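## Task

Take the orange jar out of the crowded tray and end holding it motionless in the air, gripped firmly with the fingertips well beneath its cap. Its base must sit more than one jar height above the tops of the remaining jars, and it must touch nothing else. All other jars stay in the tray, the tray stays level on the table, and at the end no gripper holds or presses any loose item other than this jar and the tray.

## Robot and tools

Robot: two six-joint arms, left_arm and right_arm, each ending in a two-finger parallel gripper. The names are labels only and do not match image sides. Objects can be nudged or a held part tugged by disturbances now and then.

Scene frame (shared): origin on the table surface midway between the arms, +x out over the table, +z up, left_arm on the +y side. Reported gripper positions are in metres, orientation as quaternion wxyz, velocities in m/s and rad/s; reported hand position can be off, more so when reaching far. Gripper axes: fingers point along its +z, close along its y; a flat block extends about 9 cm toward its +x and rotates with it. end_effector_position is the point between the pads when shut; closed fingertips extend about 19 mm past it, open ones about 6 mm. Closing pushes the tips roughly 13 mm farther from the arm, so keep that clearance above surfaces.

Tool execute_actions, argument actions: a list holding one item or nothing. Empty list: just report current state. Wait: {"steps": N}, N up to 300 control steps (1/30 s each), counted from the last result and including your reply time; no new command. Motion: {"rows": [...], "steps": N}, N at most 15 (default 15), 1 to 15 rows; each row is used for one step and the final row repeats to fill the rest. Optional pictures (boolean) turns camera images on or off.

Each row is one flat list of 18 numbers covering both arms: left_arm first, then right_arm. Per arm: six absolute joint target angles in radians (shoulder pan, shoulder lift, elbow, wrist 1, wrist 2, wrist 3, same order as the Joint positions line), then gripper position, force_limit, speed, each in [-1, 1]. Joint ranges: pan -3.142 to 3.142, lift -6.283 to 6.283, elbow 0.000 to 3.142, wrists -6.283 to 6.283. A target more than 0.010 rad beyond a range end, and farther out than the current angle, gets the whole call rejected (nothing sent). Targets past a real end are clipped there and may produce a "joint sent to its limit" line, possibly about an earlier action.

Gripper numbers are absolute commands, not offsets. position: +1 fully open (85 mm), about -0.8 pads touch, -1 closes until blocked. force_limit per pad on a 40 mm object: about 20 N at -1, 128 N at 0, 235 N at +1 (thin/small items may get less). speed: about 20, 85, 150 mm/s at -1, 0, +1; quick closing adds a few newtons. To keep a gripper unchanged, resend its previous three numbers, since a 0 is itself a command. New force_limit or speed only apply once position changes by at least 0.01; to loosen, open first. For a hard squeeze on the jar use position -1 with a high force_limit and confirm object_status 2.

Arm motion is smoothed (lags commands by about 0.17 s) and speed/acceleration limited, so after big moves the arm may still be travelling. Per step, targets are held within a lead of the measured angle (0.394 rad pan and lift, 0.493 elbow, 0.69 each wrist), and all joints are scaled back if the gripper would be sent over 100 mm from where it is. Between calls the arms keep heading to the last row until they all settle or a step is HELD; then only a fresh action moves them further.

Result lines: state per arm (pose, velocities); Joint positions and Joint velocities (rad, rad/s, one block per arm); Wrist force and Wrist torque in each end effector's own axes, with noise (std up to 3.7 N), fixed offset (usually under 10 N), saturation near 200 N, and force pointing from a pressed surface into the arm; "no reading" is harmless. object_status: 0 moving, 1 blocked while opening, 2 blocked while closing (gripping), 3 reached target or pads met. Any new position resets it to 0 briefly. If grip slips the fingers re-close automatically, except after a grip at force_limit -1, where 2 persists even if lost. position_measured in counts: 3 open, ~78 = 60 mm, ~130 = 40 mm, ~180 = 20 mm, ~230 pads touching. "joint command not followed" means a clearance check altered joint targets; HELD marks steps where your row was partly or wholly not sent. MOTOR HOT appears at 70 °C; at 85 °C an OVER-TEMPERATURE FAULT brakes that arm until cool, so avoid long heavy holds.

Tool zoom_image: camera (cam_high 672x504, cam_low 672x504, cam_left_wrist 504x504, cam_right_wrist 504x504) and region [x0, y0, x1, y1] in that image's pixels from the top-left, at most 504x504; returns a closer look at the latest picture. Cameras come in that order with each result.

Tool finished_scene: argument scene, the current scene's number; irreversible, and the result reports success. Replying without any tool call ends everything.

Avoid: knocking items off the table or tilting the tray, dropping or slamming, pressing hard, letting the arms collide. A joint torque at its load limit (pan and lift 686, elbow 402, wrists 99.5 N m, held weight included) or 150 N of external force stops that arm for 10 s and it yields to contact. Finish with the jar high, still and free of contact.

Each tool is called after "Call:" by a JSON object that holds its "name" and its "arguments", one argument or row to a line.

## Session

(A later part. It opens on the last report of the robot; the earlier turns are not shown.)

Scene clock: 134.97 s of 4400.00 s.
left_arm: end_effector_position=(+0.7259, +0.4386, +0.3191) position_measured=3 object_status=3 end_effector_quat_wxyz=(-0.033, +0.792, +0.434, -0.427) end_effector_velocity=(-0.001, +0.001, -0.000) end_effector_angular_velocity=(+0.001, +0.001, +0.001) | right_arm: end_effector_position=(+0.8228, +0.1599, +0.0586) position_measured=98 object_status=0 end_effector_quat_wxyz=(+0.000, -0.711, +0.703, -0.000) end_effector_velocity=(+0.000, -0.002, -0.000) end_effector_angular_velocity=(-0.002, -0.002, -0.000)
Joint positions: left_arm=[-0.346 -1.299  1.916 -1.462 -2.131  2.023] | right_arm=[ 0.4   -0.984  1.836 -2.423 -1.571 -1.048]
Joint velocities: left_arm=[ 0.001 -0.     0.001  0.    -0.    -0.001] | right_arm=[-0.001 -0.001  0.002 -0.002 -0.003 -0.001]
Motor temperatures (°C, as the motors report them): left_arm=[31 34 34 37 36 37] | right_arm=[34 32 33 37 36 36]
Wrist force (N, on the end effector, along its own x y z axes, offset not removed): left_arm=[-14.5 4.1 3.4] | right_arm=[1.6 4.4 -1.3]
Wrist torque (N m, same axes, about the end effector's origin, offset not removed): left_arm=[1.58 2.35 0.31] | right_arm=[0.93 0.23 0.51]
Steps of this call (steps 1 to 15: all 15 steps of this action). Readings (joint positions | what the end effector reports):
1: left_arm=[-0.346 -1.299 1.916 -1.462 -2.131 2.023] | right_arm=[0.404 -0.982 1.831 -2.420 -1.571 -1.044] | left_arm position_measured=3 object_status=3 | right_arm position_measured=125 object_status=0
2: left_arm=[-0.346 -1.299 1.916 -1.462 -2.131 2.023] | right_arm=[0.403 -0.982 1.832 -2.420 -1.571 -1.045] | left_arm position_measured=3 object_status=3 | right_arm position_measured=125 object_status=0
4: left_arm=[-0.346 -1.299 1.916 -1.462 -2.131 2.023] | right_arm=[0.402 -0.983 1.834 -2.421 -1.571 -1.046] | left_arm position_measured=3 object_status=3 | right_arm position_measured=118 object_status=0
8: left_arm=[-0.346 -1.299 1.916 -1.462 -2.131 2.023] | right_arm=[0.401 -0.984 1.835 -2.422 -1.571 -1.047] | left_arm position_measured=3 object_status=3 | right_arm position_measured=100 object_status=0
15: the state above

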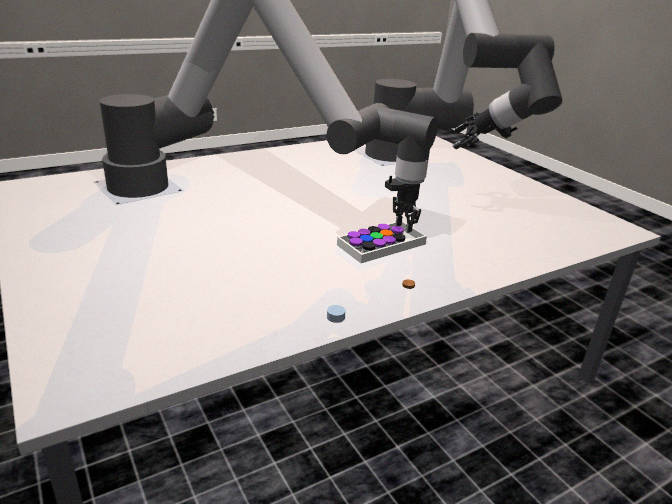

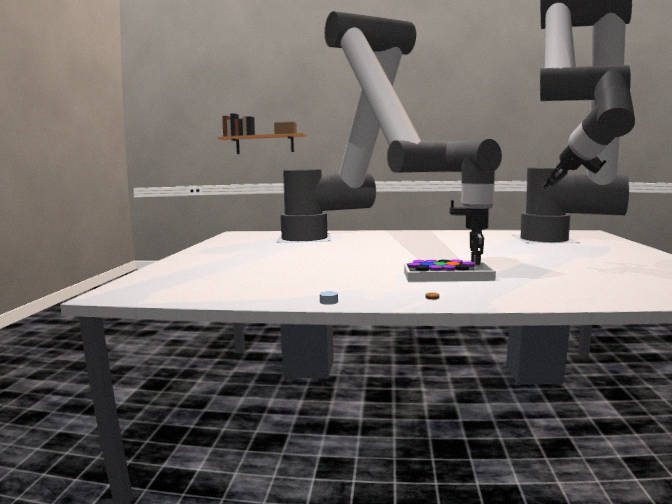

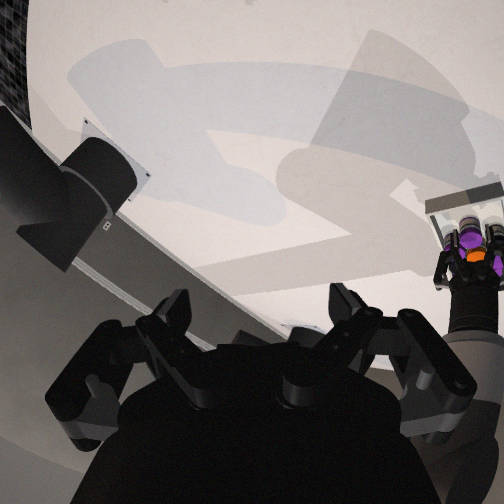

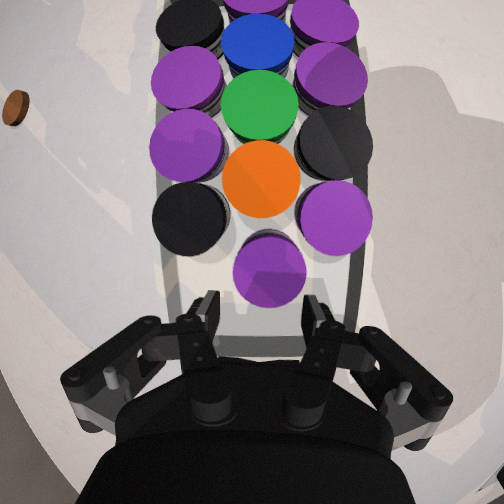

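Call:
{"name": "execute_actions", "arguments": {
  "actions": [
    {"rows":[[-0.346,-1.299,1.916,-1.462,-2.131,2.023,1,0,0,0.4018,-0.9687,1.8468,-2.4491,-1.571,-1.048,0.25,-0.9,0],[-0.346,-1.299,1.916,-1.462,-2.131,2.023,1,0,0,0.4018,-0.9687,1.8468,-2.4491,-1.571,-1.048,0.25,-0.9,0],[-0.346,-1.299,1.916,-1.462,-2.131,2.023,1,0,0,0.4018,-0.9687,1.8468,-2.4491,-1.571,-1.048,0.25,-0.9,0],[-0.346,-1.299,1.916,-1.462,-2.131,2.023,1,0,0,0.3861,-0.9787,1.8671,-2.4594,-1.571,-1.06,0.25,-0.9,0]]}
  ],
  "pictures": false
}}

Call:
{"name": "execute_actions", "arguments": {
  "actions": [
    {"rows":[[-0.346,-1.299,1.916,-1.462,-2.131,2.023,1,0,0,0.3861,-0.9787,1.8671,-2.4594,-1.571,-1.06,-1,-0.4,-0.6]]}
  ]
}}

Scene clock: 143.83 s of 4400.00 s.
left_arm: end_effector_position=(+0.7259, +0.4386, +0.3191) position_measured=3 object_status=3 end_effector_quat_wxyz=(-0.033, +0.792, +0.434, -0.427) end_effector_velocity=(+0.001, -0.000, -0.000) end_effector_angular_velocity=(+0.000, -0.000, +0.000) | right_arm: end_effector_position=(+0.8191, +0.1413, +0.0392) position_measured=98 object_status=3 end_effector_quat_wxyz=(+0.000, -0.710, +0.704, -0.000) end_effector_velocity=(-0.001, -0.011, -0.005) end_effector_angular_velocity=(+0.002, +0.001, -0.002)
Joint positions: left_arm=[-0.346 -1.299  1.916 -1.462 -2.131  2.023] | right_arm=[ 0.387 -0.978  1.865 -2.458 -1.571 -1.059]
Joint velocities: left_arm=[ 0.     0.001 -0.001  0.     0.    -0.   ] | right_arm=[-0.009 -0.002  0.014 -0.012  0.002 -0.007]
Motor temperatures (°C, as the motors report them): left_arm=[31 34 34 37 36 37] | right_arm=[34 32 33 37 36 36]
Wrist force (N, on the end effector, along its own x y z axes, offset not removed): left_arm=[-6.5 2.2 2.6] | right_arm=[0.7 0.8 3.4]
Wrist torque (N m, same axes, about the end effector's origin, offset not removed): left_arm=[1.18 1.02 0.57] | right_arm=[0.23 0.40 0.66]
Steps of this call (steps 1 to 15: the robot went on to your last target; steps 16 to 90: nothing new was sent; then 5.37 s passed at rest; steps 91 to 105: all 15 steps of this action). Readings (joint positions | what the end effector reports):
91: left_arm=[-0.346 -1.299 1.916 -1.462 -2.131 2.023] | right_arm=[0.400 -0.985 1.836 -2.423 -1.571 -1.048] | left_arm position_measured=3 object_status=3 | right_arm position_measured=98 object_status=3
92: left_arm=[-0.346 -1.299 1.916 -1.462 -2.131 2.023] | right_arm=[0.400 -0.984 1.837 -2.424 -1.571 -1.048] | left_arm position_measured=3 object_status=3 | right_arm position_measured=98 object_status=3
94: left_arm=[-0.346 -1.299 1.916 -1.462 -2.131 2.023] | right_arm=[0.401 -0.979 1.841 -2.433 -1.571 -1.048] | left_arm position_measured=3 object_status=3 | right_arm position_measured=98 object_status=3
98: left_arm=[-0.346 -1.299 1.916 -1.462 -2.131 2.023] | right_arm=[0.393 -0.977 1.855 -2.449 -1.571 -1.054] | left_arm position_measured=3 object_status=3 | right_arm position_measured=98 object_status=3
105: the state above

Scene clock: 144.33 s of 4400.00 s.
left_arm: end_effector_position=(+0.7259, +0.4386, +0.3191) position_measured=3 object_status=3 end_effector_quat_wxyz=(-0.033, +0.792, +0.434, -0.427) end_effector_velocity=(+0.000, +0.000, -0.000) end_effector_angular_velocity=(+0.000, +0.000, +0.001) | right_arm: end_effector_position=(+0.8191, +0.1399, +0.0388) position_measured=127 object_status=0 end_effector_quat_wxyz=(+0.000, -0.710, +0.704, -0.000) end_effector_velocity=(-0.000, -0.000, -0.000) end_effector_angular_velocity=(-0.000, -0.000, +0.000)
Joint positions: left_arm=[-0.346 -1.299  1.916 -1.462 -2.131  2.023] | right_arm=[ 0.386 -0.979  1.867 -2.459 -1.571 -1.06 ]
Joint velocities: left_arm=[ 0.001  0.     0.    -0.    -0.    -0.   ] | right_arm=[ 0.    -0.     0.001 -0.001 -0.    -0.   ]
Motor temperatures (°C, as the motors report them): left_arm=[31 34 34 37 36 37] | right_arm=[34 32 33 37 36 36]
Wrist force (N, on the end effector, along its own x y z axes, offset not removed): left_arm=[-11.4 5.3 1.3] | right_arm=[-4.5 8.1 -23.1]
Wrist torque (N m, same axes, about the end effector's origin, offset not removed): left_arm=[1.85 1.94 0.36] | right_arm=[0.05 1.04 0.64]
Steps of this call (steps 1 to 15: all 15 steps of this action). Readings (joint positions | what the end effector reports):
1: left_arm=[-0.346 -1.299 1.916 -1.462 -2.131 2.023] | right_arm=[0.387 -0.978 1.866 -2.458 -1.571 -1.059] | left_arm position_measured=3 object_status=3 | right_arm position_measured=98 object_status=0
2: left_arm=[-0.346 -1.299 1.916 -1.462 -2.131 2.023] | right_arm=[0.387 -0.979 1.866 -2.458 -1.571 -1.059] | left_arm position_measured=3 object_status=3 | right_arm position_measured=98 object_status=0
4: left_arm=[-0.346 -1.299 1.916 -1.462 -2.131 2.023] | right_arm=[0.387 -0.979 1.866 -2.459 -1.571 -1.060] | left_arm position_measured=3 object_status=3 | right_arm position_measured=102 object_status=0
8: left_arm=[-0.346 -1.299 1.916 -1.462 -2.131 2.023] | right_arm=[0.386 -0.979 1.867 -2.459 -1.571 -1.060] | left_arm position_measured=3 object_status=3 | right_arm position_measured=117 object_status=0
15: the state above

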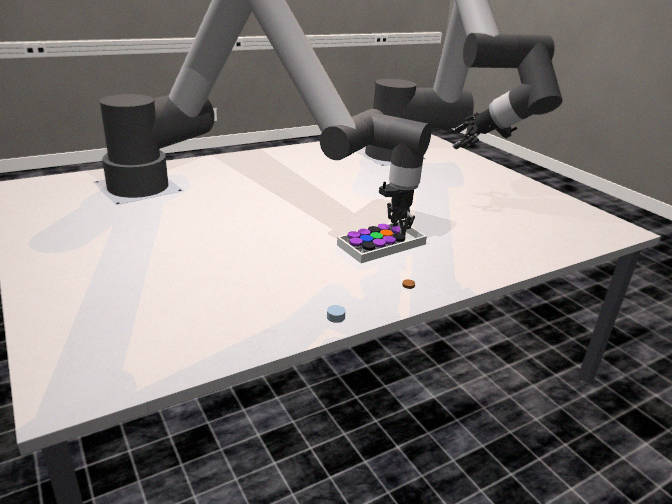

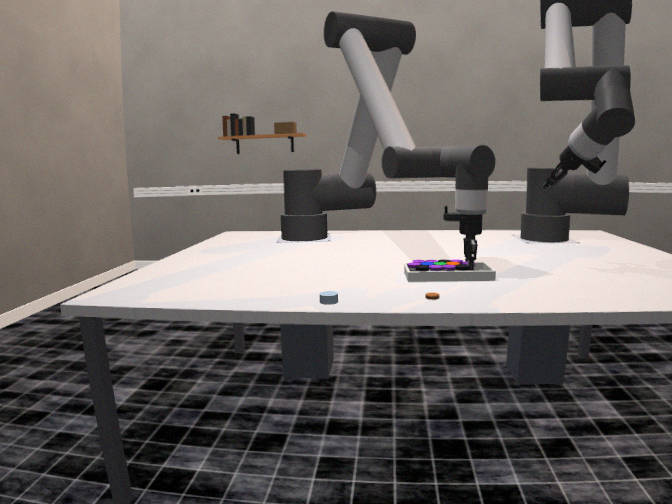

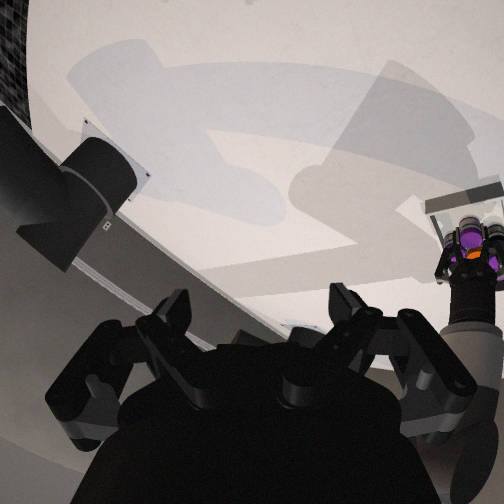

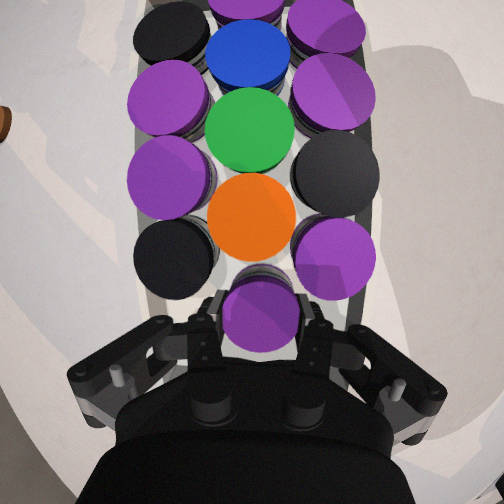

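Call:
{"name": "execute_actions", "arguments": {
  "actions": [
    {"rows":[[-0.346,-1.299,1.916,-1.462,-2.131,2.023,1,0,0,0.3861,-0.9833,1.8658,-2.4535,-1.571,-1.06,-1,-0.4,-0.6]],"steps":7}
  ],
  "pictures": false
}}

Call:
{"name": "execute_actions", "arguments": {
  "actions": [
    {"rows":[[-0.346,-1.299,1.916,-1.462,-2.131,2.023,1,0,0,0.4187,-0.9582,1.816,-2.4286,-1.571,-1.03,-1,-0.4,-0.6]]}
  ],
  "pictures": false
}}

Call:
{"name": "execute_actions", "arguments": {
  "actions": [
    {"rows":[[-0.346,-1.299,1.916,-1.462,-2.131,2.023,1,0,0,0.4187,-0.9555,1.8168,-2.4321,-1.571,-1.03,-1,-0.4,-0.6]],"steps":10}
  ]
}}

Scene clock: 153.50 s of 4400.00 s.
left_arm: end_effector_position=(+0.7259, +0.4386, +0.3191) position_measured=3 object_status=3 end_effector_quat_wxyz=(-0.033, +0.792, +0.434, -0.427) end_effector_velocity=(+0.000, -0.000, -0.000) end_effector_angular_velocity=(+0.000, +0.000, +0.000) | right_arm: end_effector_position=(+0.8187, +0.1396, +0.0416) position_measured=127 object_status=2 end_effector_quat_wxyz=(-0.000, -0.710, +0.704, -0.000) end_effector_velocity=(-0.000, -0.000, +0.011) end_effector_angular_velocity=(-0.001, -0.000, +0.000)
Joint positions: left_arm=[-0.346 -1.299  1.916 -1.462 -2.131  2.023] | right_arm=[ 0.386 -0.982  1.867 -2.455 -1.571 -1.06 ]
Joint velocities: left_arm=[-0.     0.001 -0.    -0.     0.    -0.   ] | right_arm=[ 0.    -0.01  -0.003  0.013 -0.001  0.   ]
Motor temperatures (°C, as the motors report them): left_arm=[31 34 34 37 36 37] | right_arm=[34 32 33 37 36 36]
Wrist force (N, on the end effector, along its own x y z axes, offset not removed): left_arm=[-13.4 1.9 2.4] | right_arm=[1.6 1.4 0.8]
Wrist torque (N m, same axes, about the end effector's origin, offset not removed): left_arm=[1.12 2.21 0.32] | right_arm=[0.30 0.16 0.49]
Steps of this call (steps 1 to 15: the robot went on to your last target; steps 16 to 90: nothing new was sent; then 5.93 s passed at rest; steps 91 to 97: all 7 steps of this action). Readings (joint positions | what the end effector reports):
91: left_arm=[-0.346 -1.299 1.916 -1.462 -2.131 2.023] | right_arm=[0.386 -0.979 1.867 -2.459 -1.571 -1.060] | left_arm position_measured=3 object_status=3 | right_arm position_measured=127 object_status=2
92: left_arm=[-0.346 -1.299 1.916 -1.462 -2.131 2.023] | right_arm=[0.386 -0.979 1.867 -2.459 -1.571 -1.060] | left_arm position_measured=3 object_status=3 | right_arm position_measured=127 object_status=2
94: left_arm=[-0.346 -1.299 1.916 -1.462 -2.131 2.023] | right_arm=[0.386 -0.980 1.867 -2.457 -1.571 -1.060] | left_arm position_measured=3 object_status=3 | right_arm position_measured=127 object_status=2
97: the state above

Scene clock: 154.00 s of 4400.00 s.
left_arm: end_effector_position=(+0.7259, +0.4386, +0.3191) position_measured=3 object_status=3 end_effector_quat_wxyz=(-0.033, +0.792, +0.434, -0.427) end_effector_velocity=(-0.001, +0.000, -0.001) end_effector_angular_velocity=(+0.000, +0.001, +0.000) | right_arm: end_effector_position=(+0.8218, +0.1822, +0.0428) position_measured=127 object_status=2 end_effector_quat_wxyz=(-0.000, -0.711, +0.703, -0.000) end_effector_velocity=(+0.000, +0.012, +0.000) end_effector_angular_velocity=(+0.001, -0.000, -0.001)
Joint positions: left_arm=[-0.346 -1.299  1.916 -1.462 -2.131  2.023] | right_arm=[ 0.418 -0.959  1.818 -2.429 -1.571 -1.031]
Joint velocities: left_arm=[ 0.     0.     0.001 -0.     0.    -0.   ] | right_arm=[ 0.009  0.006 -0.013  0.006  0.     0.009]
Motor temperatures (°C, as the motors report them): left_arm=[31 34 34 37 36 37] | right_arm=[34 32 33 37 36 36]
Wrist force (N, on the end effector, along its own x y z axes, offset not removed): left_arm=[-13.5 1.1 3.0] | right_arm=[-2.1 2.1 2.5]
Wrist torque (N m, same axes, about the end effector's origin, offset not removed): left_arm=[0.87 2.32 0.46] | right_arm=[0.47 0.95 0.61]
Steps of this call (steps 1 to 15: all 15 steps of this action). Readings (joint positions | what the end effector reports):
1: left_arm=[-0.346 -1.299 1.916 -1.462 -2.131 2.023] | right_arm=[0.386 -0.982 1.866 -2.455 -1.571 -1.060] | left_arm position_measured=3 object_status=3 | right_arm position_measured=127 object_status=2
2: left_arm=[-0.346 -1.299 1.916 -1.462 -2.131 2.023] | right_arm=[0.388 -0.981 1.864 -2.453 -1.571 -1.059] | left_arm position_measured=3 object_status=3 | right_arm position_measured=127 object_status=2
4: left_arm=[-0.346 -1.299 1.916 -1.462 -2.131 2.023] | right_arm=[0.398 -0.973 1.848 -2.444 -1.571 -1.049] | left_arm position_measured=3 object_status=3 | right_arm position_measured=127 object_status=2
8: left_arm=[-0.346 -1.299 1.916 -1.462 -2.131 2.023] | right_arm=[0.411 -0.963 1.827 -2.434 -1.571 -1.037] | left_arm position_measured=3 object_status=3 | right_arm position_measured=127 object_status=2
15: the state above

Scene clock: 154.33 s of 4400.00 s.
left_arm: end_effector_position=(+0.7259, +0.4386, +0.3191) position_measured=3 object_status=3 end_effector_quat_wxyz=(-0.033, +0.792, +0.434, -0.427) end_effector_velocity=(-0.001, -0.000, -0.001) end_effector_angular_velocity=(+0.001, +0.001, -0.000) | right_arm: end_effector_position=(+0.8219, +0.1837, +0.0402) position_measured=127 object_status=2 end_effector_quat_wxyz=(-0.000, -0.711, +0.703, -0.000) end_effector_velocity=(+0.001, +0.001, -0.003) end_effector_angular_velocity=(-0.001, -0.001, -0.000)
Joint positions: left_arm=[-0.346 -1.299  1.916 -1.462 -2.131  2.023] | right_arm=[ 0.419 -0.956  1.817 -2.432 -1.571 -1.03 ]
Joint velocities: left_arm=[-0.001  0.     0.001 -0.     0.    -0.001] | right_arm=[ 0.     0.003 -0.001 -0.003 -0.001  0.001]
Motor temperatures (°C, as the motors report them): left_arm=[31 34 34 37 36 37] | right_arm=[34 32 33 37 36 36]
Wrist force (N, on the end effector, along its own x y z axes, offset not removed): left_arm=[-7.1 2.2 4.4] | right_arm=[2.2 2.0 3.4]
Wrist torque (N m, same axes, about the end effector's origin, offset not removed): left_arm=[1.10 0.97 0.26] | right_arm=[0.45 0.03 0.63]
Steps of this call (steps 1 to 10: all 10 steps of this action). Readings (joint positions | what the end effector reports):
1: left_arm=[-0.346 -1.299 1.916 -1.462 -2.131 2.023] | right_arm=[0.418 -0.959 1.817 -2.429 -1.571 -1.031] | left_arm position_measured=3 object_status=3 | right_arm position_measured=127 object_status=2
2: left_arm=[-0.346 -1.299 1.916 -1.462 -2.131 2.023] | right_arm=[0.418 -0.959 1.817 -2.429 -1.571 -1.031] | left_arm position_measured=3 object_status=3 | right_arm position_measured=127 object_status=2
4: left_arm=[-0.346 -1.299 1.916 -1.462 -2.131 2.023] | right_arm=[0.418 -0.957 1.817 -2.430 -1.571 -1.030] | left_arm position_measured=3 object_status=3 | right_arm position_measured=127 object_status=2
8: left_arm=[-0.346 -1.299 1.916 -1.462 -2.131 2.023] | right_arm=[0.419 -0.956 1.817 -2.431 -1.571 -1.030] | left_arm position_measured=3 object_status=3 | right_arm position_measured=127 object_status=2
10: the state above

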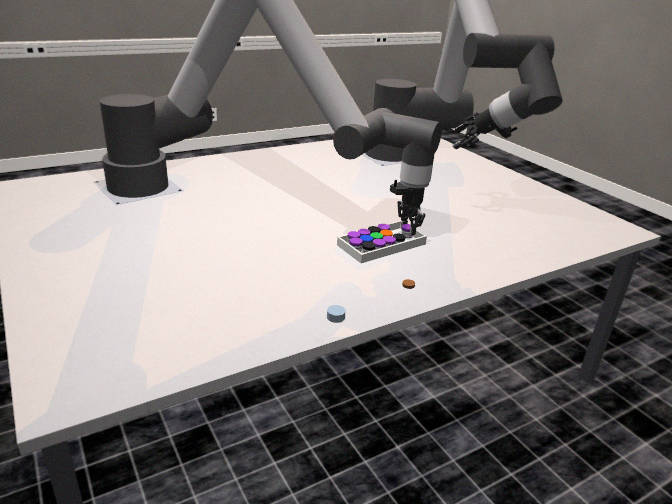

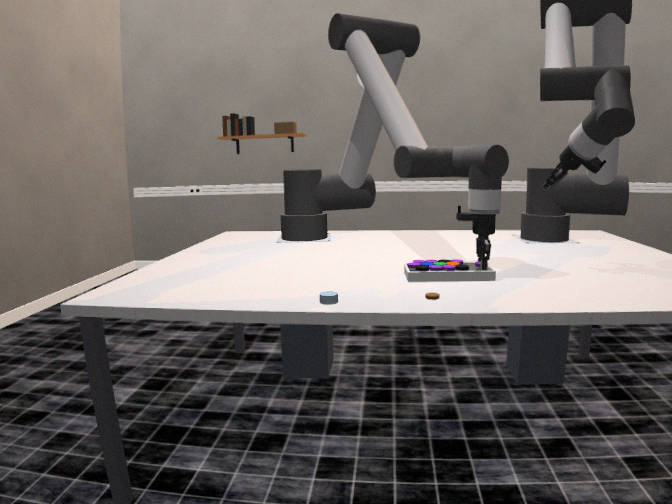

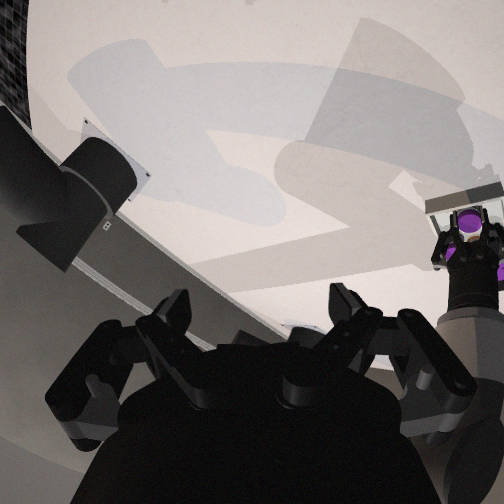

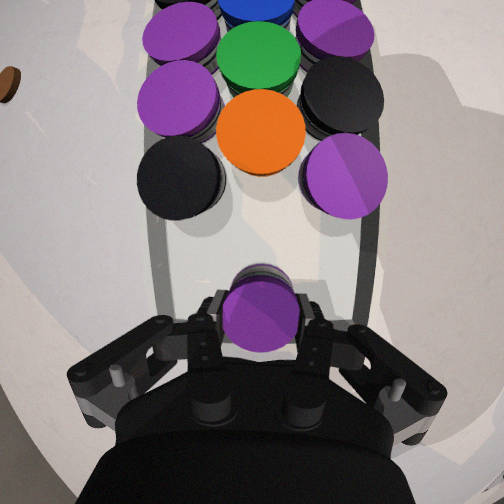

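Call:
{"name": "execute_actions", "arguments": {
  "actions": [
    {"rows":[[-0.346,-1.299,1.916,-1.462,-2.131,2.023,1,0,0,0.4187,-0.9555,1.8168,-2.4321,-1.571,-1.03,0.25,-0.4,0]],"steps":7}
  ],
  "pictures": false
}}

Call:
{"name": "execute_actions", "arguments": {
  "actions": [
    {"rows":[[-0.346,-1.299,1.916,-1.462,-2.131,2.023,1,0,0,0.4187,-0.9845,1.8078,-2.3941,-1.571,-1.03,0.25,-0.4,0]],"steps":10}
  ],
  "pictures": false
}}

Call:
{"name": "execute_actions", "arguments": {
  "actions": [
    {"rows":[[-0.346,-1.299,1.916,-1.462,-2.131,2.023,1,0,0,0.3374,-0.9942,1.8362,-2.4128,-1.571,-0.662,0.25,-0.4,0]]}
  ],
  "pictures": false
}}

Call:
{"name": "execute_actions", "arguments": {
  "actions": [
    {"steps":10}
  ]
}}

Scene clock: 169.83 s of 4400.00 s.
left_arm: end_effector_position=(+0.7259, +0.4386, +0.3191) position_measured=3 object_status=3 end_effector_quat_wxyz=(-0.033, +0.792, +0.434, -0.427) end_effector_velocity=(-0.001, -0.001, +0.000) end_effector_angular_velocity=(+0.000, +0.000, -0.001) | right_arm: end_effector_position=(+0.8219, +0.1838, +0.0399) position_measured=103 object_status=0 end_effector_quat_wxyz=(-0.000, -0.711, +0.703, -0.000) end_effector_velocity=(-0.000, -0.001, -0.000) end_effector_angular_velocity=(-0.002, +0.000, +0.000)
Joint positions: left_arm=[-0.346 -1.299  1.916 -1.462 -2.131  2.023] | right_arm=[ 0.419 -0.955  1.817 -2.432 -1.571 -1.03 ]
Joint velocities: left_arm=[-0.001 -0.     0.     0.     0.    -0.   ] | right_arm=[ 0.    -0.     0.001  0.001 -0.002 -0.   ]
Motor temperatures (°C, as the motors report them): left_arm=[31 34 34 37 36 37] | right_arm=[34 32 33 37 36 36]
Wrist force (N, on the end effector, along its own x y z axes, offset not removed): left_arm=[-7.2 7.0 2.4] | right_arm=[2.3 1.9 -1.2]
Wrist torque (N m, same axes, about the end effector's origin, offset not removed): left_arm=[1.99 1.10 0.42] | right_arm=[0.46 0.07 0.64]
Steps of this call (steps 1 to 15: the robot went on to your last target; steps 16 to 90: nothing new was sent; then 12.27 s passed at rest; steps 91 to 97: all 7 steps of this action). Readings (joint positions | what the end effector reports):
91: left_arm=[-0.346 -1.299 1.916 -1.462 -2.131 2.023] | right_arm=[0.419 -0.955 1.817 -2.432 -1.571 -1.030] | left_arm position_measured=3 object_status=3 | right_arm position_measured=127 object_status=0
92: left_arm=[-0.346 -1.299 1.916 -1.462 -2.131 2.023] | right_arm=[0.419 -0.955 1.817 -2.432 -1.571 -1.030] | left_arm position_measured=3 object_status=3 | right_arm position_measured=127 object_status=0
94: left_arm=[-0.346 -1.299 1.916 -1.462 -2.131 2.023] | right_arm=[0.419 -0.955 1.817 -2.432 -1.571 -1.030] | left_arm position_measured=3 object_status=3 | right_arm position_measured=120 object_status=0
97: the state above

Scene clock: 170.17 s of 4400.00 s.
left_arm: end_effector_position=(+0.7259, +0.4386, +0.3191) position_measured=3 object_status=3 end_effector_quat_wxyz=(-0.033, +0.792, +0.434, -0.427) end_effector_velocity=(+0.000, -0.000, +0.000) end_effector_angular_velocity=(+0.000, -0.001, -0.000) | right_arm: end_effector_position=(+0.8221, +0.1839, +0.0683) position_measured=98 object_status=0 end_effector_quat_wxyz=(+0.000, -0.711, +0.703, -0.000) end_effector_velocity=(-0.001, -0.001, +0.033) end_effector_angular_velocity=(-0.001, +0.000, -0.000)
Joint positions: left_arm=[-0.346 -1.299  1.916 -1.462 -2.131  2.023] | right_arm=[ 0.419 -0.981  1.809 -2.399 -1.571 -1.03 ]
Joint velocities: left_arm=[-0.    -0.    -0.001  0.     0.    -0.   ] | right_arm=[-0.    -0.03  -0.008  0.039 -0.001  0.   ]
Motor temperatures (°C, as the motors report them): left_arm=[31 34 34 37 36 37] | right_arm=[34 32 33 37 36 36]
Wrist force (N, on the end effector, along its own x y z axes, offset not removed): left_arm=[-11.3 5.3 6.7] | right_arm=[-1.2 2.8 -0.7]
Wrist torque (N m, same axes, about the end effector's origin, offset not removed): left_arm=[1.68 1.83 0.32] | right_arm=[0.60 0.65 0.63]
Steps of this call (steps 1 to 10: all 10 steps of this action). Readings (joint positions | what the end effector reports):
1: left_arm=[-0.346 -1.299 1.916 -1.462 -2.131 2.023] | right_arm=[0.419 -0.955 1.817 -2.432 -1.571 -1.030] | left_arm position_measured=3 object_status=3 | right_arm position_measured=100 object_status=0
2: left_arm=[-0.346 -1.299 1.916 -1.462 -2.131 2.023] | right_arm=[0.419 -0.957 1.816 -2.430 -1.571 -1.030] | left_arm position_measured=3 object_status=3 | right_arm position_measured=99 object_status=0
4: left_arm=[-0.346 -1.299 1.916 -1.462 -2.131 2.023] | right_arm=[0.419 -0.966 1.813 -2.418 -1.571 -1.030] | left_arm position_measured=3 object_status=3 | right_arm position_measured=98 object_status=0
8: left_arm=[-0.346 -1.299 1.916 -1.462 -2.131 2.023] | right_arm=[0.419 -0.978 1.810 -2.403 -1.571 -1.030] | left_arm position_measured=3 object_status=3 | right_arm position_measured=98 object_status=0
10: the state above

Scene clock: 170.67 s of 4400.00 s.
left_arm: end_effector_position=(+0.7259, +0.4386, +0.3191) position_measured=3 object_status=3 end_effector_quat_wxyz=(-0.033, +0.792, +0.434, -0.427) end_effector_velocity=(+0.002, +0.000, +0.001) end_effector_angular_velocity=(-0.001, -0.002, +0.001) | right_arm: end_effector_position=(+0.8645, +0.1069, +0.0679) position_measured=98 object_status=3 end_effector_quat_wxyz=(-0.000, -0.547, +0.837, -0.000) end_effector_velocity=(+0.011, -0.024, -0.001) end_effector_angular_velocity=(-0.000, +0.000, -0.181)
Joint positions: left_arm=[-0.346 -1.299  1.916 -1.462 -2.131  2.023] | right_arm=[ 0.34  -0.994  1.835 -2.412 -1.571 -0.682]
Joint velocities: left_arm=[ 0.001  0.    -0.002 -0.    -0.    -0.   ] | right_arm=[-0.024 -0.003  0.009 -0.005 -0.     0.157]
Motor temperatures (°C, as the motors report them): left_arm=[31 34 34 37 36 37] | right_arm=[34 32 33 37 36 36]
Wrist force (N, on the end effector, along its own x y z axes, offset not removed): left_arm=[-4.9 7.6 3.8] | right_arm=[1.7 1.1 1.3]
Wrist torque (N m, same axes, about the end effector's origin, offset not removed): left_arm=[2.12 0.57 0.33] | right_arm=[0.28 0.24 0.56]
Steps of this call (steps 1 to 15: all 15 steps of this action). Readings (joint positions | what the end effector reports):
1: left_arm=[-0.346 -1.299 1.916 -1.462 -2.131 2.023] | right_arm=[0.419 -0.982 1.809 -2.398 -1.571 -1.030] | left_arm position_measured=3 object_status=3 | right_arm position_measured=98 object_status=3
2: left_arm=[-0.346 -1.299 1.916 -1.462 -2.131 2.023] | right_arm=[0.417 -0.983 1.810 -2.398 -1.571 -1.028] | left_arm position_measured=3 object_status=3 | right_arm position_measured=98 object_status=3
4: left_arm=[-0.346 -1.299 1.916 -1.462 -2.131 2.023] | right_arm=[0.392 -0.987 1.819 -2.403 -1.571 -0.982] | left_arm position_measured=3 object_status=3 | right_arm position_measured=98 object_status=3
8: left_arm=[-0.346 -1.299 1.916 -1.462 -2.131 2.023] | right_arm=[0.356 -0.992 1.830 -2.409 -1.571 -0.790] | left_arm position_measured=3 object_status=3 | right_arm position_measured=98 object_status=3
15: the state above

Scene clock: 171.00 s of 4400.00 s.
left_arm: end_effector_position=(+0.7259, +0.4386, +0.3191) position_measured=3 object_status=3 end_effector_quat_wxyz=(-0.033, +0.792, +0.434, -0.427) end_effector_velocity=(+0.001, -0.001, +0.001) end_effector_angular_velocity=(-0.001, -0.002, +0.000) | right_arm: end_effector_position=(+0.8659, +0.1041, +0.0679) position_measured=98 object_status=3 end_effector_quat_wxyz=(-0.000, -0.537, +0.843, -0.000) end_effector_velocity=(+0.000, -0.003, -0.001) end_effector_angular_velocity=(-0.002, +0.001, -0.013)
Joint positions: left_arm=[-0.346 -1.299  1.916 -1.462 -2.131  2.023] | right_arm=[ 0.338 -0.994  1.836 -2.413 -1.571 -0.663]
Joint velocities: left_arm=[-0.    -0.    -0.002 -0.    -0.     0.   ] | right_arm=[-0.002 -0.     0.001  0.001 -0.001  0.011]
Motor temperatures (°C, as the motors report them): left_arm=[31 34 34 37 36 37] | right_arm=[34 32 33 37 36 36]
Wrist force (N, on the end effector, along its own x y z axes, offset not removed): left_arm=[-12.2 4.1 7.1] | right_arm=[1.8 3.7 2.8]
Wrist torque (N m, same axes, about the end effector's origin, offset not removed): left_arm=[1.49 2.05 0.35] | right_arm=[0.80 0.16 0.49]
Steps of this call (steps 1 to 10: the robot went on to your last target). Readings (joint positions | what the end effector reports):
1: left_arm=[-0.346 -1.299 1.916 -1.462 -2.131 2.023] | right_arm=[0.340 -0.994 1.835 -2.412 -1.571 -0.678] | left_arm position_measured=3 object_status=3 | right_arm position_measured=98 object_status=3
2: left_arm=[-0.346 -1.299 1.916 -1.462 -2.131 2.023] | right_arm=[0.339 -0.994 1.836 -2.412 -1.571 -0.674] | left_arm position_measured=3 object_status=3 | right_arm position_measured=98 object_status=3
4: left_arm=[-0.346 -1.299 1.916 -1.462 -2.131 2.023] | right_arm=[0.338 -0.994 1.836 -2.413 -1.571 -0.669] | left_arm position_measured=3 object_status=3 | right_arm position_measured=98 object_status=3
8: left_arm=[-0.346 -1.299 1.916 -1.462 -2.131 2.023] | right_arm=[0.338 -0.994 1.836 -2.413 -1.571 -0.664] | left_arm position_measured=3 object_status=3 | right_arm position_measured=98 object_status=3
10: the state above

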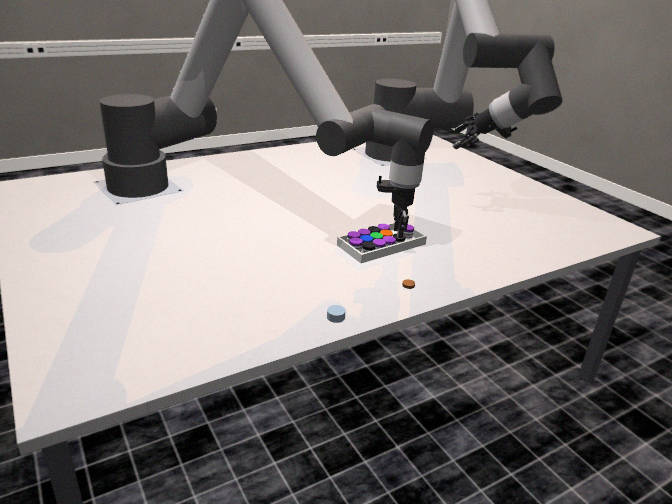

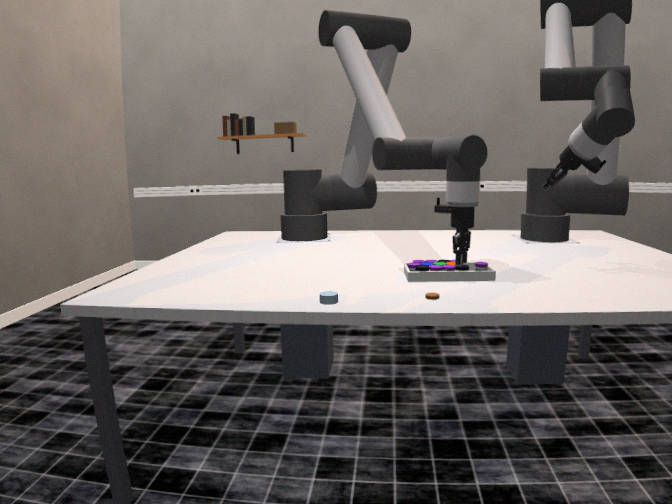

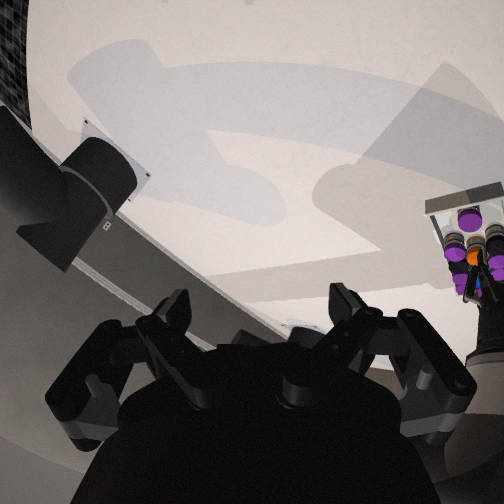

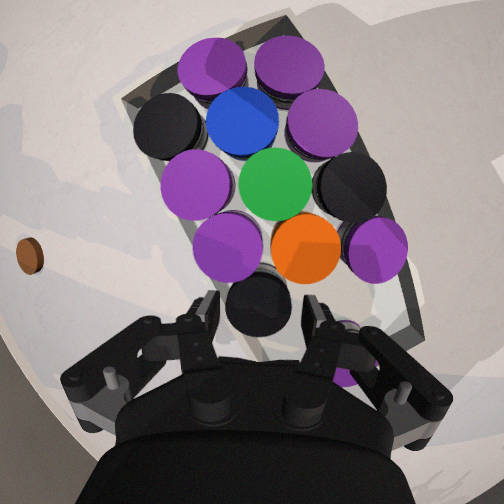

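Call:
{"name": "execute_actions", "arguments": {
  "actions": [
    {"rows":[[-0.346,-1.299,1.916,-1.462,-2.131,2.023,1,0,0,0.337,-0.9827,1.8384,-2.4265,-1.571,-0.662,0.25,-0.4,0]],"steps":12}
  ],
  "pictures": false
}}

Call:
{"name": "execute_actions", "arguments": {
  "actions": [
    {"rows":[[-0.346,-1.299,1.916,-1.462,-2.131,2.023,1,0,0,0.337,-0.9827,1.8384,-2.4265,-1.571,-0.662,-1,-0.6,-0.6]]}
  ],
  "pictures": false
}}

Scene clock: 176.57 s of 4400.00 s.
left_arm: end_effector_position=(+0.7259, +0.4386, +0.3191) position_measured=3 object_status=3 end_effector_quat_wxyz=(-0.033, +0.792, +0.434, -0.427) end_effector_velocity=(+0.000, -0.000, +0.001) end_effector_angular_velocity=(-0.000, -0.001, +0.000) | right_arm: end_effector_position=(+0.8669, +0.1039, +0.0568) position_measured=98 object_status=3 end_effector_quat_wxyz=(+0.000, -0.537, +0.844, -0.000) end_effector_velocity=(+0.001, -0.000, -0.007) end_effector_angular_velocity=(-0.000, -0.001, -0.000)
Joint positions: left_arm=[-0.346 -1.299  1.916 -1.462 -2.131  2.023] | right_arm=[ 0.337 -0.984  1.838 -2.425 -1.571 -0.662]
Joint velocities: left_arm=[ 0.    -0.    -0.001  0.    -0.     0.   ] | right_arm=[-0.     0.007  0.001 -0.008 -0.001  0.   ]
Motor temperatures (°C, as the motors report them): left_arm=[31 34 34 37 36 37] | right_arm=[34 32 33 37 36 36]
Wrist force (N, on the end effector, along its own x y z axes, offset not removed): left_arm=[-14.6 8.8 8.7] | right_arm=[-0.2 -0.5 -0.2]
Wrist torque (N m, same axes, about the end effector's origin, offset not removed): left_arm=[2.44 2.46 0.36] | right_arm=[-0.09 0.50 0.58]
Steps of this call (steps 1 to 30: the robot went on to your last target; steps 31 to 90: nothing new was sent; then 2.17 s passed at rest; steps 91 to 102: all 12 steps of this action). Readings (joint positions | what the end effector reports):
91: left_arm=[-0.346 -1.299 1.916 -1.462 -2.131 2.023] | right_arm=[0.337 -0.994 1.836 -2.413 -1.571 -0.662] | left_arm position_measured=3 object_status=3 | right_arm position_measured=98 object_status=3
92: left_arm=[-0.346 -1.299 1.916 -1.462 -2.131 2.023] | right_arm=[0.337 -0.994 1.836 -2.414 -1.571 -0.662] | left_arm position_measured=3 object_status=3 | right_arm position_measured=98 object_status=3
94: left_arm=[-0.346 -1.299 1.916 -1.462 -2.131 2.023] | right_arm=[0.337 -0.990 1.837 -2.418 -1.571 -0.662] | left_arm position_measured=3 object_status=3 | right_arm position_measured=98 object_status=3
98: left_arm=[-0.346 -1.299 1.916 -1.462 -2.131 2.023] | right_arm=[0.337 -0.985 1.838 -2.424 -1.571 -0.662] | left_arm position_measured=3 object_status=3 | right_arm position_measured=98 object_status=3
102: the state above

Scene clock: 177.07 s of 4400.00 s.
left_arm: end_effector_position=(+0.7259, +0.4386, +0.3191) position_measured=3 object_status=3 end_effector_quat_wxyz=(-0.033, +0.792, +0.434, -0.427) end_effector_velocity=(-0.001, +0.000, -0.001) end_effector_angular_velocity=(-0.000, +0.001, -0.001) | right_arm: end_effector_position=(+0.8670, +0.1039, +0.0560) position_measured=127 object_status=0 end_effector_quat_wxyz=(+0.000, -0.537, +0.844, -0.000) end_effector_velocity=(+0.000, -0.000, -0.000) end_effector_angular_velocity=(+0.001, +0.000, +0.001)
Joint positions: left_arm=[-0.346 -1.299  1.916 -1.462 -2.131  2.023] | right_arm=[ 0.337 -0.983  1.838 -2.427 -1.571 -0.662]
Joint velocities: left_arm=[-0.    -0.     0.001 -0.     0.     0.001] | right_arm=[-0.    -0.     0.    -0.     0.001 -0.001]
Motor temperatures (°C, as the motors report them): left_arm=[31 34 34 37 36 37] | right_arm=[34 32 33 37 36 36]
Wrist force (N, on the end effector, along its own x y z axes, offset not removed): left_arm=[-6.9 5.2 5.2] | right_arm=[5.4 6.6 -25.9]
Wrist torque (N m, same axes, about the end effector's origin, offset not removed): left_arm=[1.88 1.02 0.48] | right_arm=[0.62 0.33 0.58]
Steps of this call (steps 1 to 15: all 15 steps of this action). Readings (joint positions | what the end effector reports):
1: left_arm=[-0.346 -1.299 1.916 -1.462 -2.131 2.023] | right_arm=[0.337 -0.983 1.838 -2.426 -1.571 -0.662] | left_arm position_measured=3 object_status=3 | right_arm position_measured=98 object_status=0
2: left_arm=[-0.346 -1.299 1.916 -1.462 -2.131 2.023] | right_arm=[0.337 -0.983 1.838 -2.426 -1.571 -0.662] | left_arm position_measured=3 object_status=3 | right_arm position_measured=98 object_status=0
4: left_arm=[-0.346 -1.299 1.916 -1.462 -2.131 2.023] | right_arm=[0.337 -0.983 1.838 -2.426 -1.571 -0.662] | left_arm position_measured=3 object_status=3 | right_arm position_measured=102 object_status=0
8: left_arm=[-0.346 -1.299 1.916 -1.462 -2.131 2.023] | right_arm=[0.337 -0.983 1.838 -2.426 -1.571 -0.662] | left_arm position_measured=3 object_status=3 | right_arm position_measured=117 object_status=0
15: the state above

Call:
{"name": "execute_actions", "arguments": {
  "actions": [
    {"rows":[[-0.346,-1.299,1.916,-1.462,-2.131,2.023,1,0,0,0.337,-0.9909,1.8358,-2.4157,-1.571,-0.662,-1,-0.6,-0.6]],"steps":8}
  ],
  "pictures": false
}}

Call:
{"name": "execute_actions", "arguments": {
  "actions": [
    {"rows":[[-0.346,-1.299,1.916,-1.462,-2.131,2.023,1,0,0,0.3794,-0.9659,1.7865,-2.3914,-1.571,-1.456,-1,-0.6,-0.6]]}
  ],
  "pictures": false
}}

Call:
{"name": "execute_actions", "arguments": {
  "actions": [
    {"rows":[[-0.346,-1.299,1.916,-1.462,-2.131,2.023,1,0,0,0.3794,-0.9588,1.7888,-2.4008,-1.571,-1.456,-1,-0.6,-0.6]],"steps":13}
  ]
}}

Scene clock: 188.17 s of 4400.00 s.
left_arm: end_effector_position=(+0.7259, +0.4386, +0.3191) position_measured=3 object_status=3 end_effector_quat_wxyz=(-0.033, +0.792, +0.434, -0.427) end_effector_velocity=(+0.001, -0.001, +0.001) end_effector_angular_velocity=(-0.001, -0.002, -0.001) | right_arm: end_effector_position=(+0.8667, +0.1037, +0.0624) position_measured=127 object_status=2 end_effector_quat_wxyz=(-0.000, -0.537, +0.844, -0.000) end_effector_velocity=(+0.001, +0.000, +0.016) end_effector_angular_velocity=(+0.000, -0.002, -0.000)
Joint positions: left_arm=[-0.346 -1.299  1.916 -1.462 -2.131  2.023] | right_arm=[ 0.337 -0.989  1.837 -2.418 -1.571 -0.662]
Joint velocities: left_arm=[-0.001 -0.001 -0.002  0.    -0.     0.   ] | right_arm=[-0.    -0.014 -0.006  0.018 -0.001  0.   ]
Motor temperatures (°C, as the motors report them): left_arm=[31 34 34 37 36 37] | right_arm=[34 32 33 37 36 36]
Wrist force (N, on the end effector, along its own x y z axes, offset not removed): left_arm=[-10.1 -1.0 2.0] | right_arm=[-0.4 0.0 2.5]
Wrist torque (N m, same axes, about the end effector's origin, offset not removed): left_arm=[0.53 1.55 0.33] | right_arm=[-0.04 0.60 0.58]
Steps of this call (steps 1 to 15: the robot went on to your last target; steps 16 to 90: nothing new was sent; then 7.83 s passed at rest; steps 91 to 98: all 8 steps of this action). Readings (joint positions | what the end effector reports):
91: left_arm=[-0.346 -1.299 1.916 -1.462 -2.131 2.023] | right_arm=[0.337 -0.983 1.838 -2.427 -1.571 -0.662] | left_arm position_measured=3 object_status=3 | right_arm position_measured=127 object_status=2
92: left_arm=[-0.346 -1.299 1.916 -1.462 -2.131 2.023] | right_arm=[0.337 -0.983 1.838 -2.426 -1.571 -0.662] | left_arm position_measured=3 object_status=3 | right_arm position_measured=127 object_status=2
94: left_arm=[-0.346 -1.299 1.916 -1.462 -2.131 2.023] | right_arm=[0.337 -0.986 1.838 -2.422 -1.571 -0.662] | left_arm position_measured=3 object_status=3 | right_arm position_measured=127 object_status=2
98: the state above

Scene clock: 188.67 s of 4400.00 s.
left_arm: end_effector_position=(+0.7259, +0.4386, +0.3191) position_measured=3 object_status=3 end_effector_quat_wxyz=(-0.033, +0.792, +0.434, -0.427) end_effector_velocity=(-0.001, +0.000, -0.000) end_effector_angular_velocity=(+0.000, +0.001, +0.000) | right_arm: end_effector_position=(+0.8643, +0.1548, +0.0647) position_measured=127 object_status=2 end_effector_quat_wxyz=(+0.000, +0.809, -0.587, +0.000) end_effector_velocity=(-0.001, +0.015, +0.001) end_effector_angular_velocity=(-0.000, +0.000, +0.646)
Joint positions: left_arm=[-0.346 -1.299  1.916 -1.462 -2.131  2.023] | right_arm=[ 0.378 -0.967  1.788 -2.392 -1.571 -1.375]
Joint velocities: left_arm=[ 0.    -0.     0.001  0.    -0.    -0.   ] | right_arm=[ 0.012  0.006 -0.014  0.008  0.    -0.634]
Motor temperatures (°C, as the motors report them): left_arm=[31 34 34 37 36 37] | right_arm=[34 32 33 37 36 36]
Wrist force (N, on the end effector, along its own x y z axes, offset not removed): left_arm=[-6.4 3.6 5.2] | right_arm=[0.3 1.3 1.9]
Wrist torque (N m, same axes, about the end effector's origin, offset not removed): left_arm=[1.46 1.03 0.40] | right_arm=[0.26 0.35 0.50]
Steps of this call (steps 1 to 15: all 15 steps of this action). Readings (joint positions | what the end effector reports):
1: left_arm=[-0.346 -1.299 1.916 -1.462 -2.131 2.023] | right_arm=[0.337 -0.989 1.837 -2.417 -1.571 -0.662] | left_arm position_measured=3 object_status=3 | right_arm position_measured=127 object_status=2
2: left_arm=[-0.346 -1.299 1.916 -1.462 -2.131 2.023] | right_arm=[0.339 -0.988 1.834 -2.416 -1.571 -0.664] | left_arm position_measured=3 object_status=3 | right_arm position_measured=127 object_status=2
4: left_arm=[-0.346 -1.299 1.916 -1.462 -2.131 2.023] | right_arm=[0.353 -0.981 1.818 -2.407 -1.571 -0.710] | left_arm position_measured=3 object_status=3 | right_arm position_measured=127 object_status=2
8: left_arm=[-0.346 -1.299 1.916 -1.462 -2.131 2.023] | right_arm=[0.370 -0.971 1.798 -2.397 -1.571 -0.982] | left_arm position_measured=3 object_status=3 | right_arm position_measured=127 object_status=2
15: the state above

Scene clock: 189.10 s of 4400.00 s.
left_arm: end_effector_position=(+0.7259, +0.4386, +0.3191) position_measured=3 object_status=3 end_effector_quat_wxyz=(-0.033, +0.792, +0.434, -0.427) end_effector_velocity=(-0.001, +0.001, -0.001) end_effector_angular_velocity=(+0.000, +0.001, +0.001) | right_arm: end_effector_position=(+0.8642, +0.1567, +0.0571) position_measured=127 object_status=2 end_effector_quat_wxyz=(+0.000, +0.832, -0.554, +0.000) end_effector_velocity=(+0.000, -0.000, -0.004) end_effector_angular_velocity=(-0.001, -0.002, +0.023)
Joint positions: left_arm=[-0.346 -1.299  1.916 -1.462 -2.131  2.023] | right_arm=[ 0.379 -0.959  1.789 -2.4   -1.571 -1.453]
Joint velocities: left_arm=[ 0.001  0.     0.001  0.    -0.     0.   ] | right_arm=[ 0.     0.003  0.001 -0.006 -0.002 -0.022]
Motor temperatures (°C, as the motors report them): left_arm=[31 34 34 37 36 37] | right_arm=[34 32 33 37 36 36]
Wrist force (N, on the end effector, along its own x y z axes, offset not removed): left_arm=[-8.9 5.1 -3.6] | right_arm=[2.5 3.1 1.3]
Wrist torque (N m, same axes, about the end effector's origin, offset not removed): left_arm=[1.78 1.33 0.18] | right_arm=[0.68 0.05 0.57]
Steps of this call (steps 1 to 13: all 13 steps of this action). Readings (joint positions | what the end effector reports):
1: left_arm=[-0.346 -1.299 1.916 -1.462 -2.131 2.023] | right_arm=[0.378 -0.967 1.788 -2.392 -1.571 -1.393] | left_arm position_measured=3 object_status=3 | right_arm position_measured=127 object_status=2
2: left_arm=[-0.346 -1.299 1.916 -1.462 -2.131 2.023] | right_arm=[0.378 -0.966 1.788 -2.392 -1.571 -1.408] | left_arm position_measured=3 object_status=3 | right_arm position_measured=127 object_status=2
4: left_arm=[-0.346 -1.299 1.916 -1.462 -2.131 2.023] | right_arm=[0.379 -0.963 1.788 -2.395 -1.571 -1.428] | left_arm position_measured=3 object_status=3 | right_arm position_measured=127 object_status=2
8: left_arm=[-0.346 -1.299 1.916 -1.462 -2.131 2.023] | right_arm=[0.379 -0.960 1.788 -2.399 -1.571 -1.446] | left_arm position_measured=3 object_status=3 | right_arm position_measured=127 object_status=2
13: the state above

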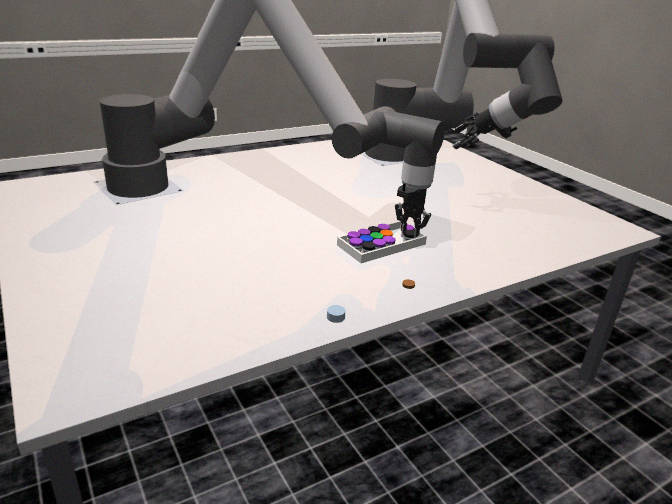

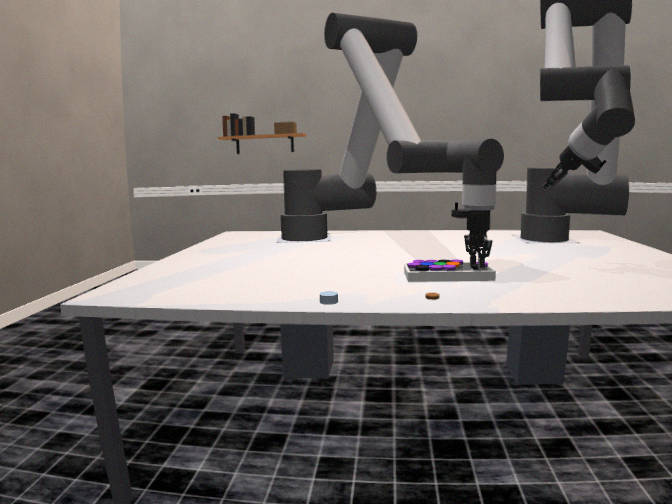

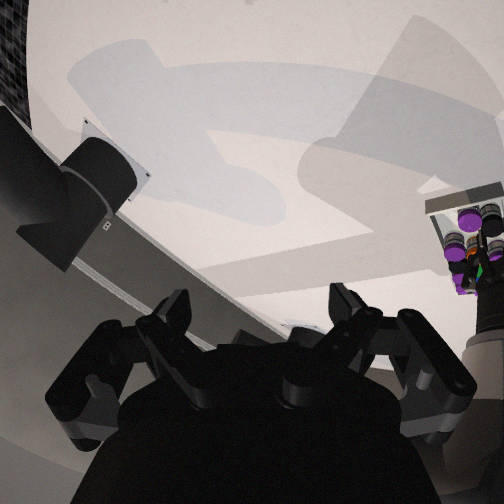

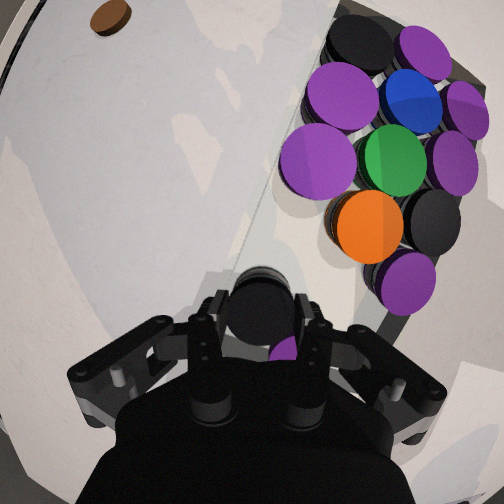

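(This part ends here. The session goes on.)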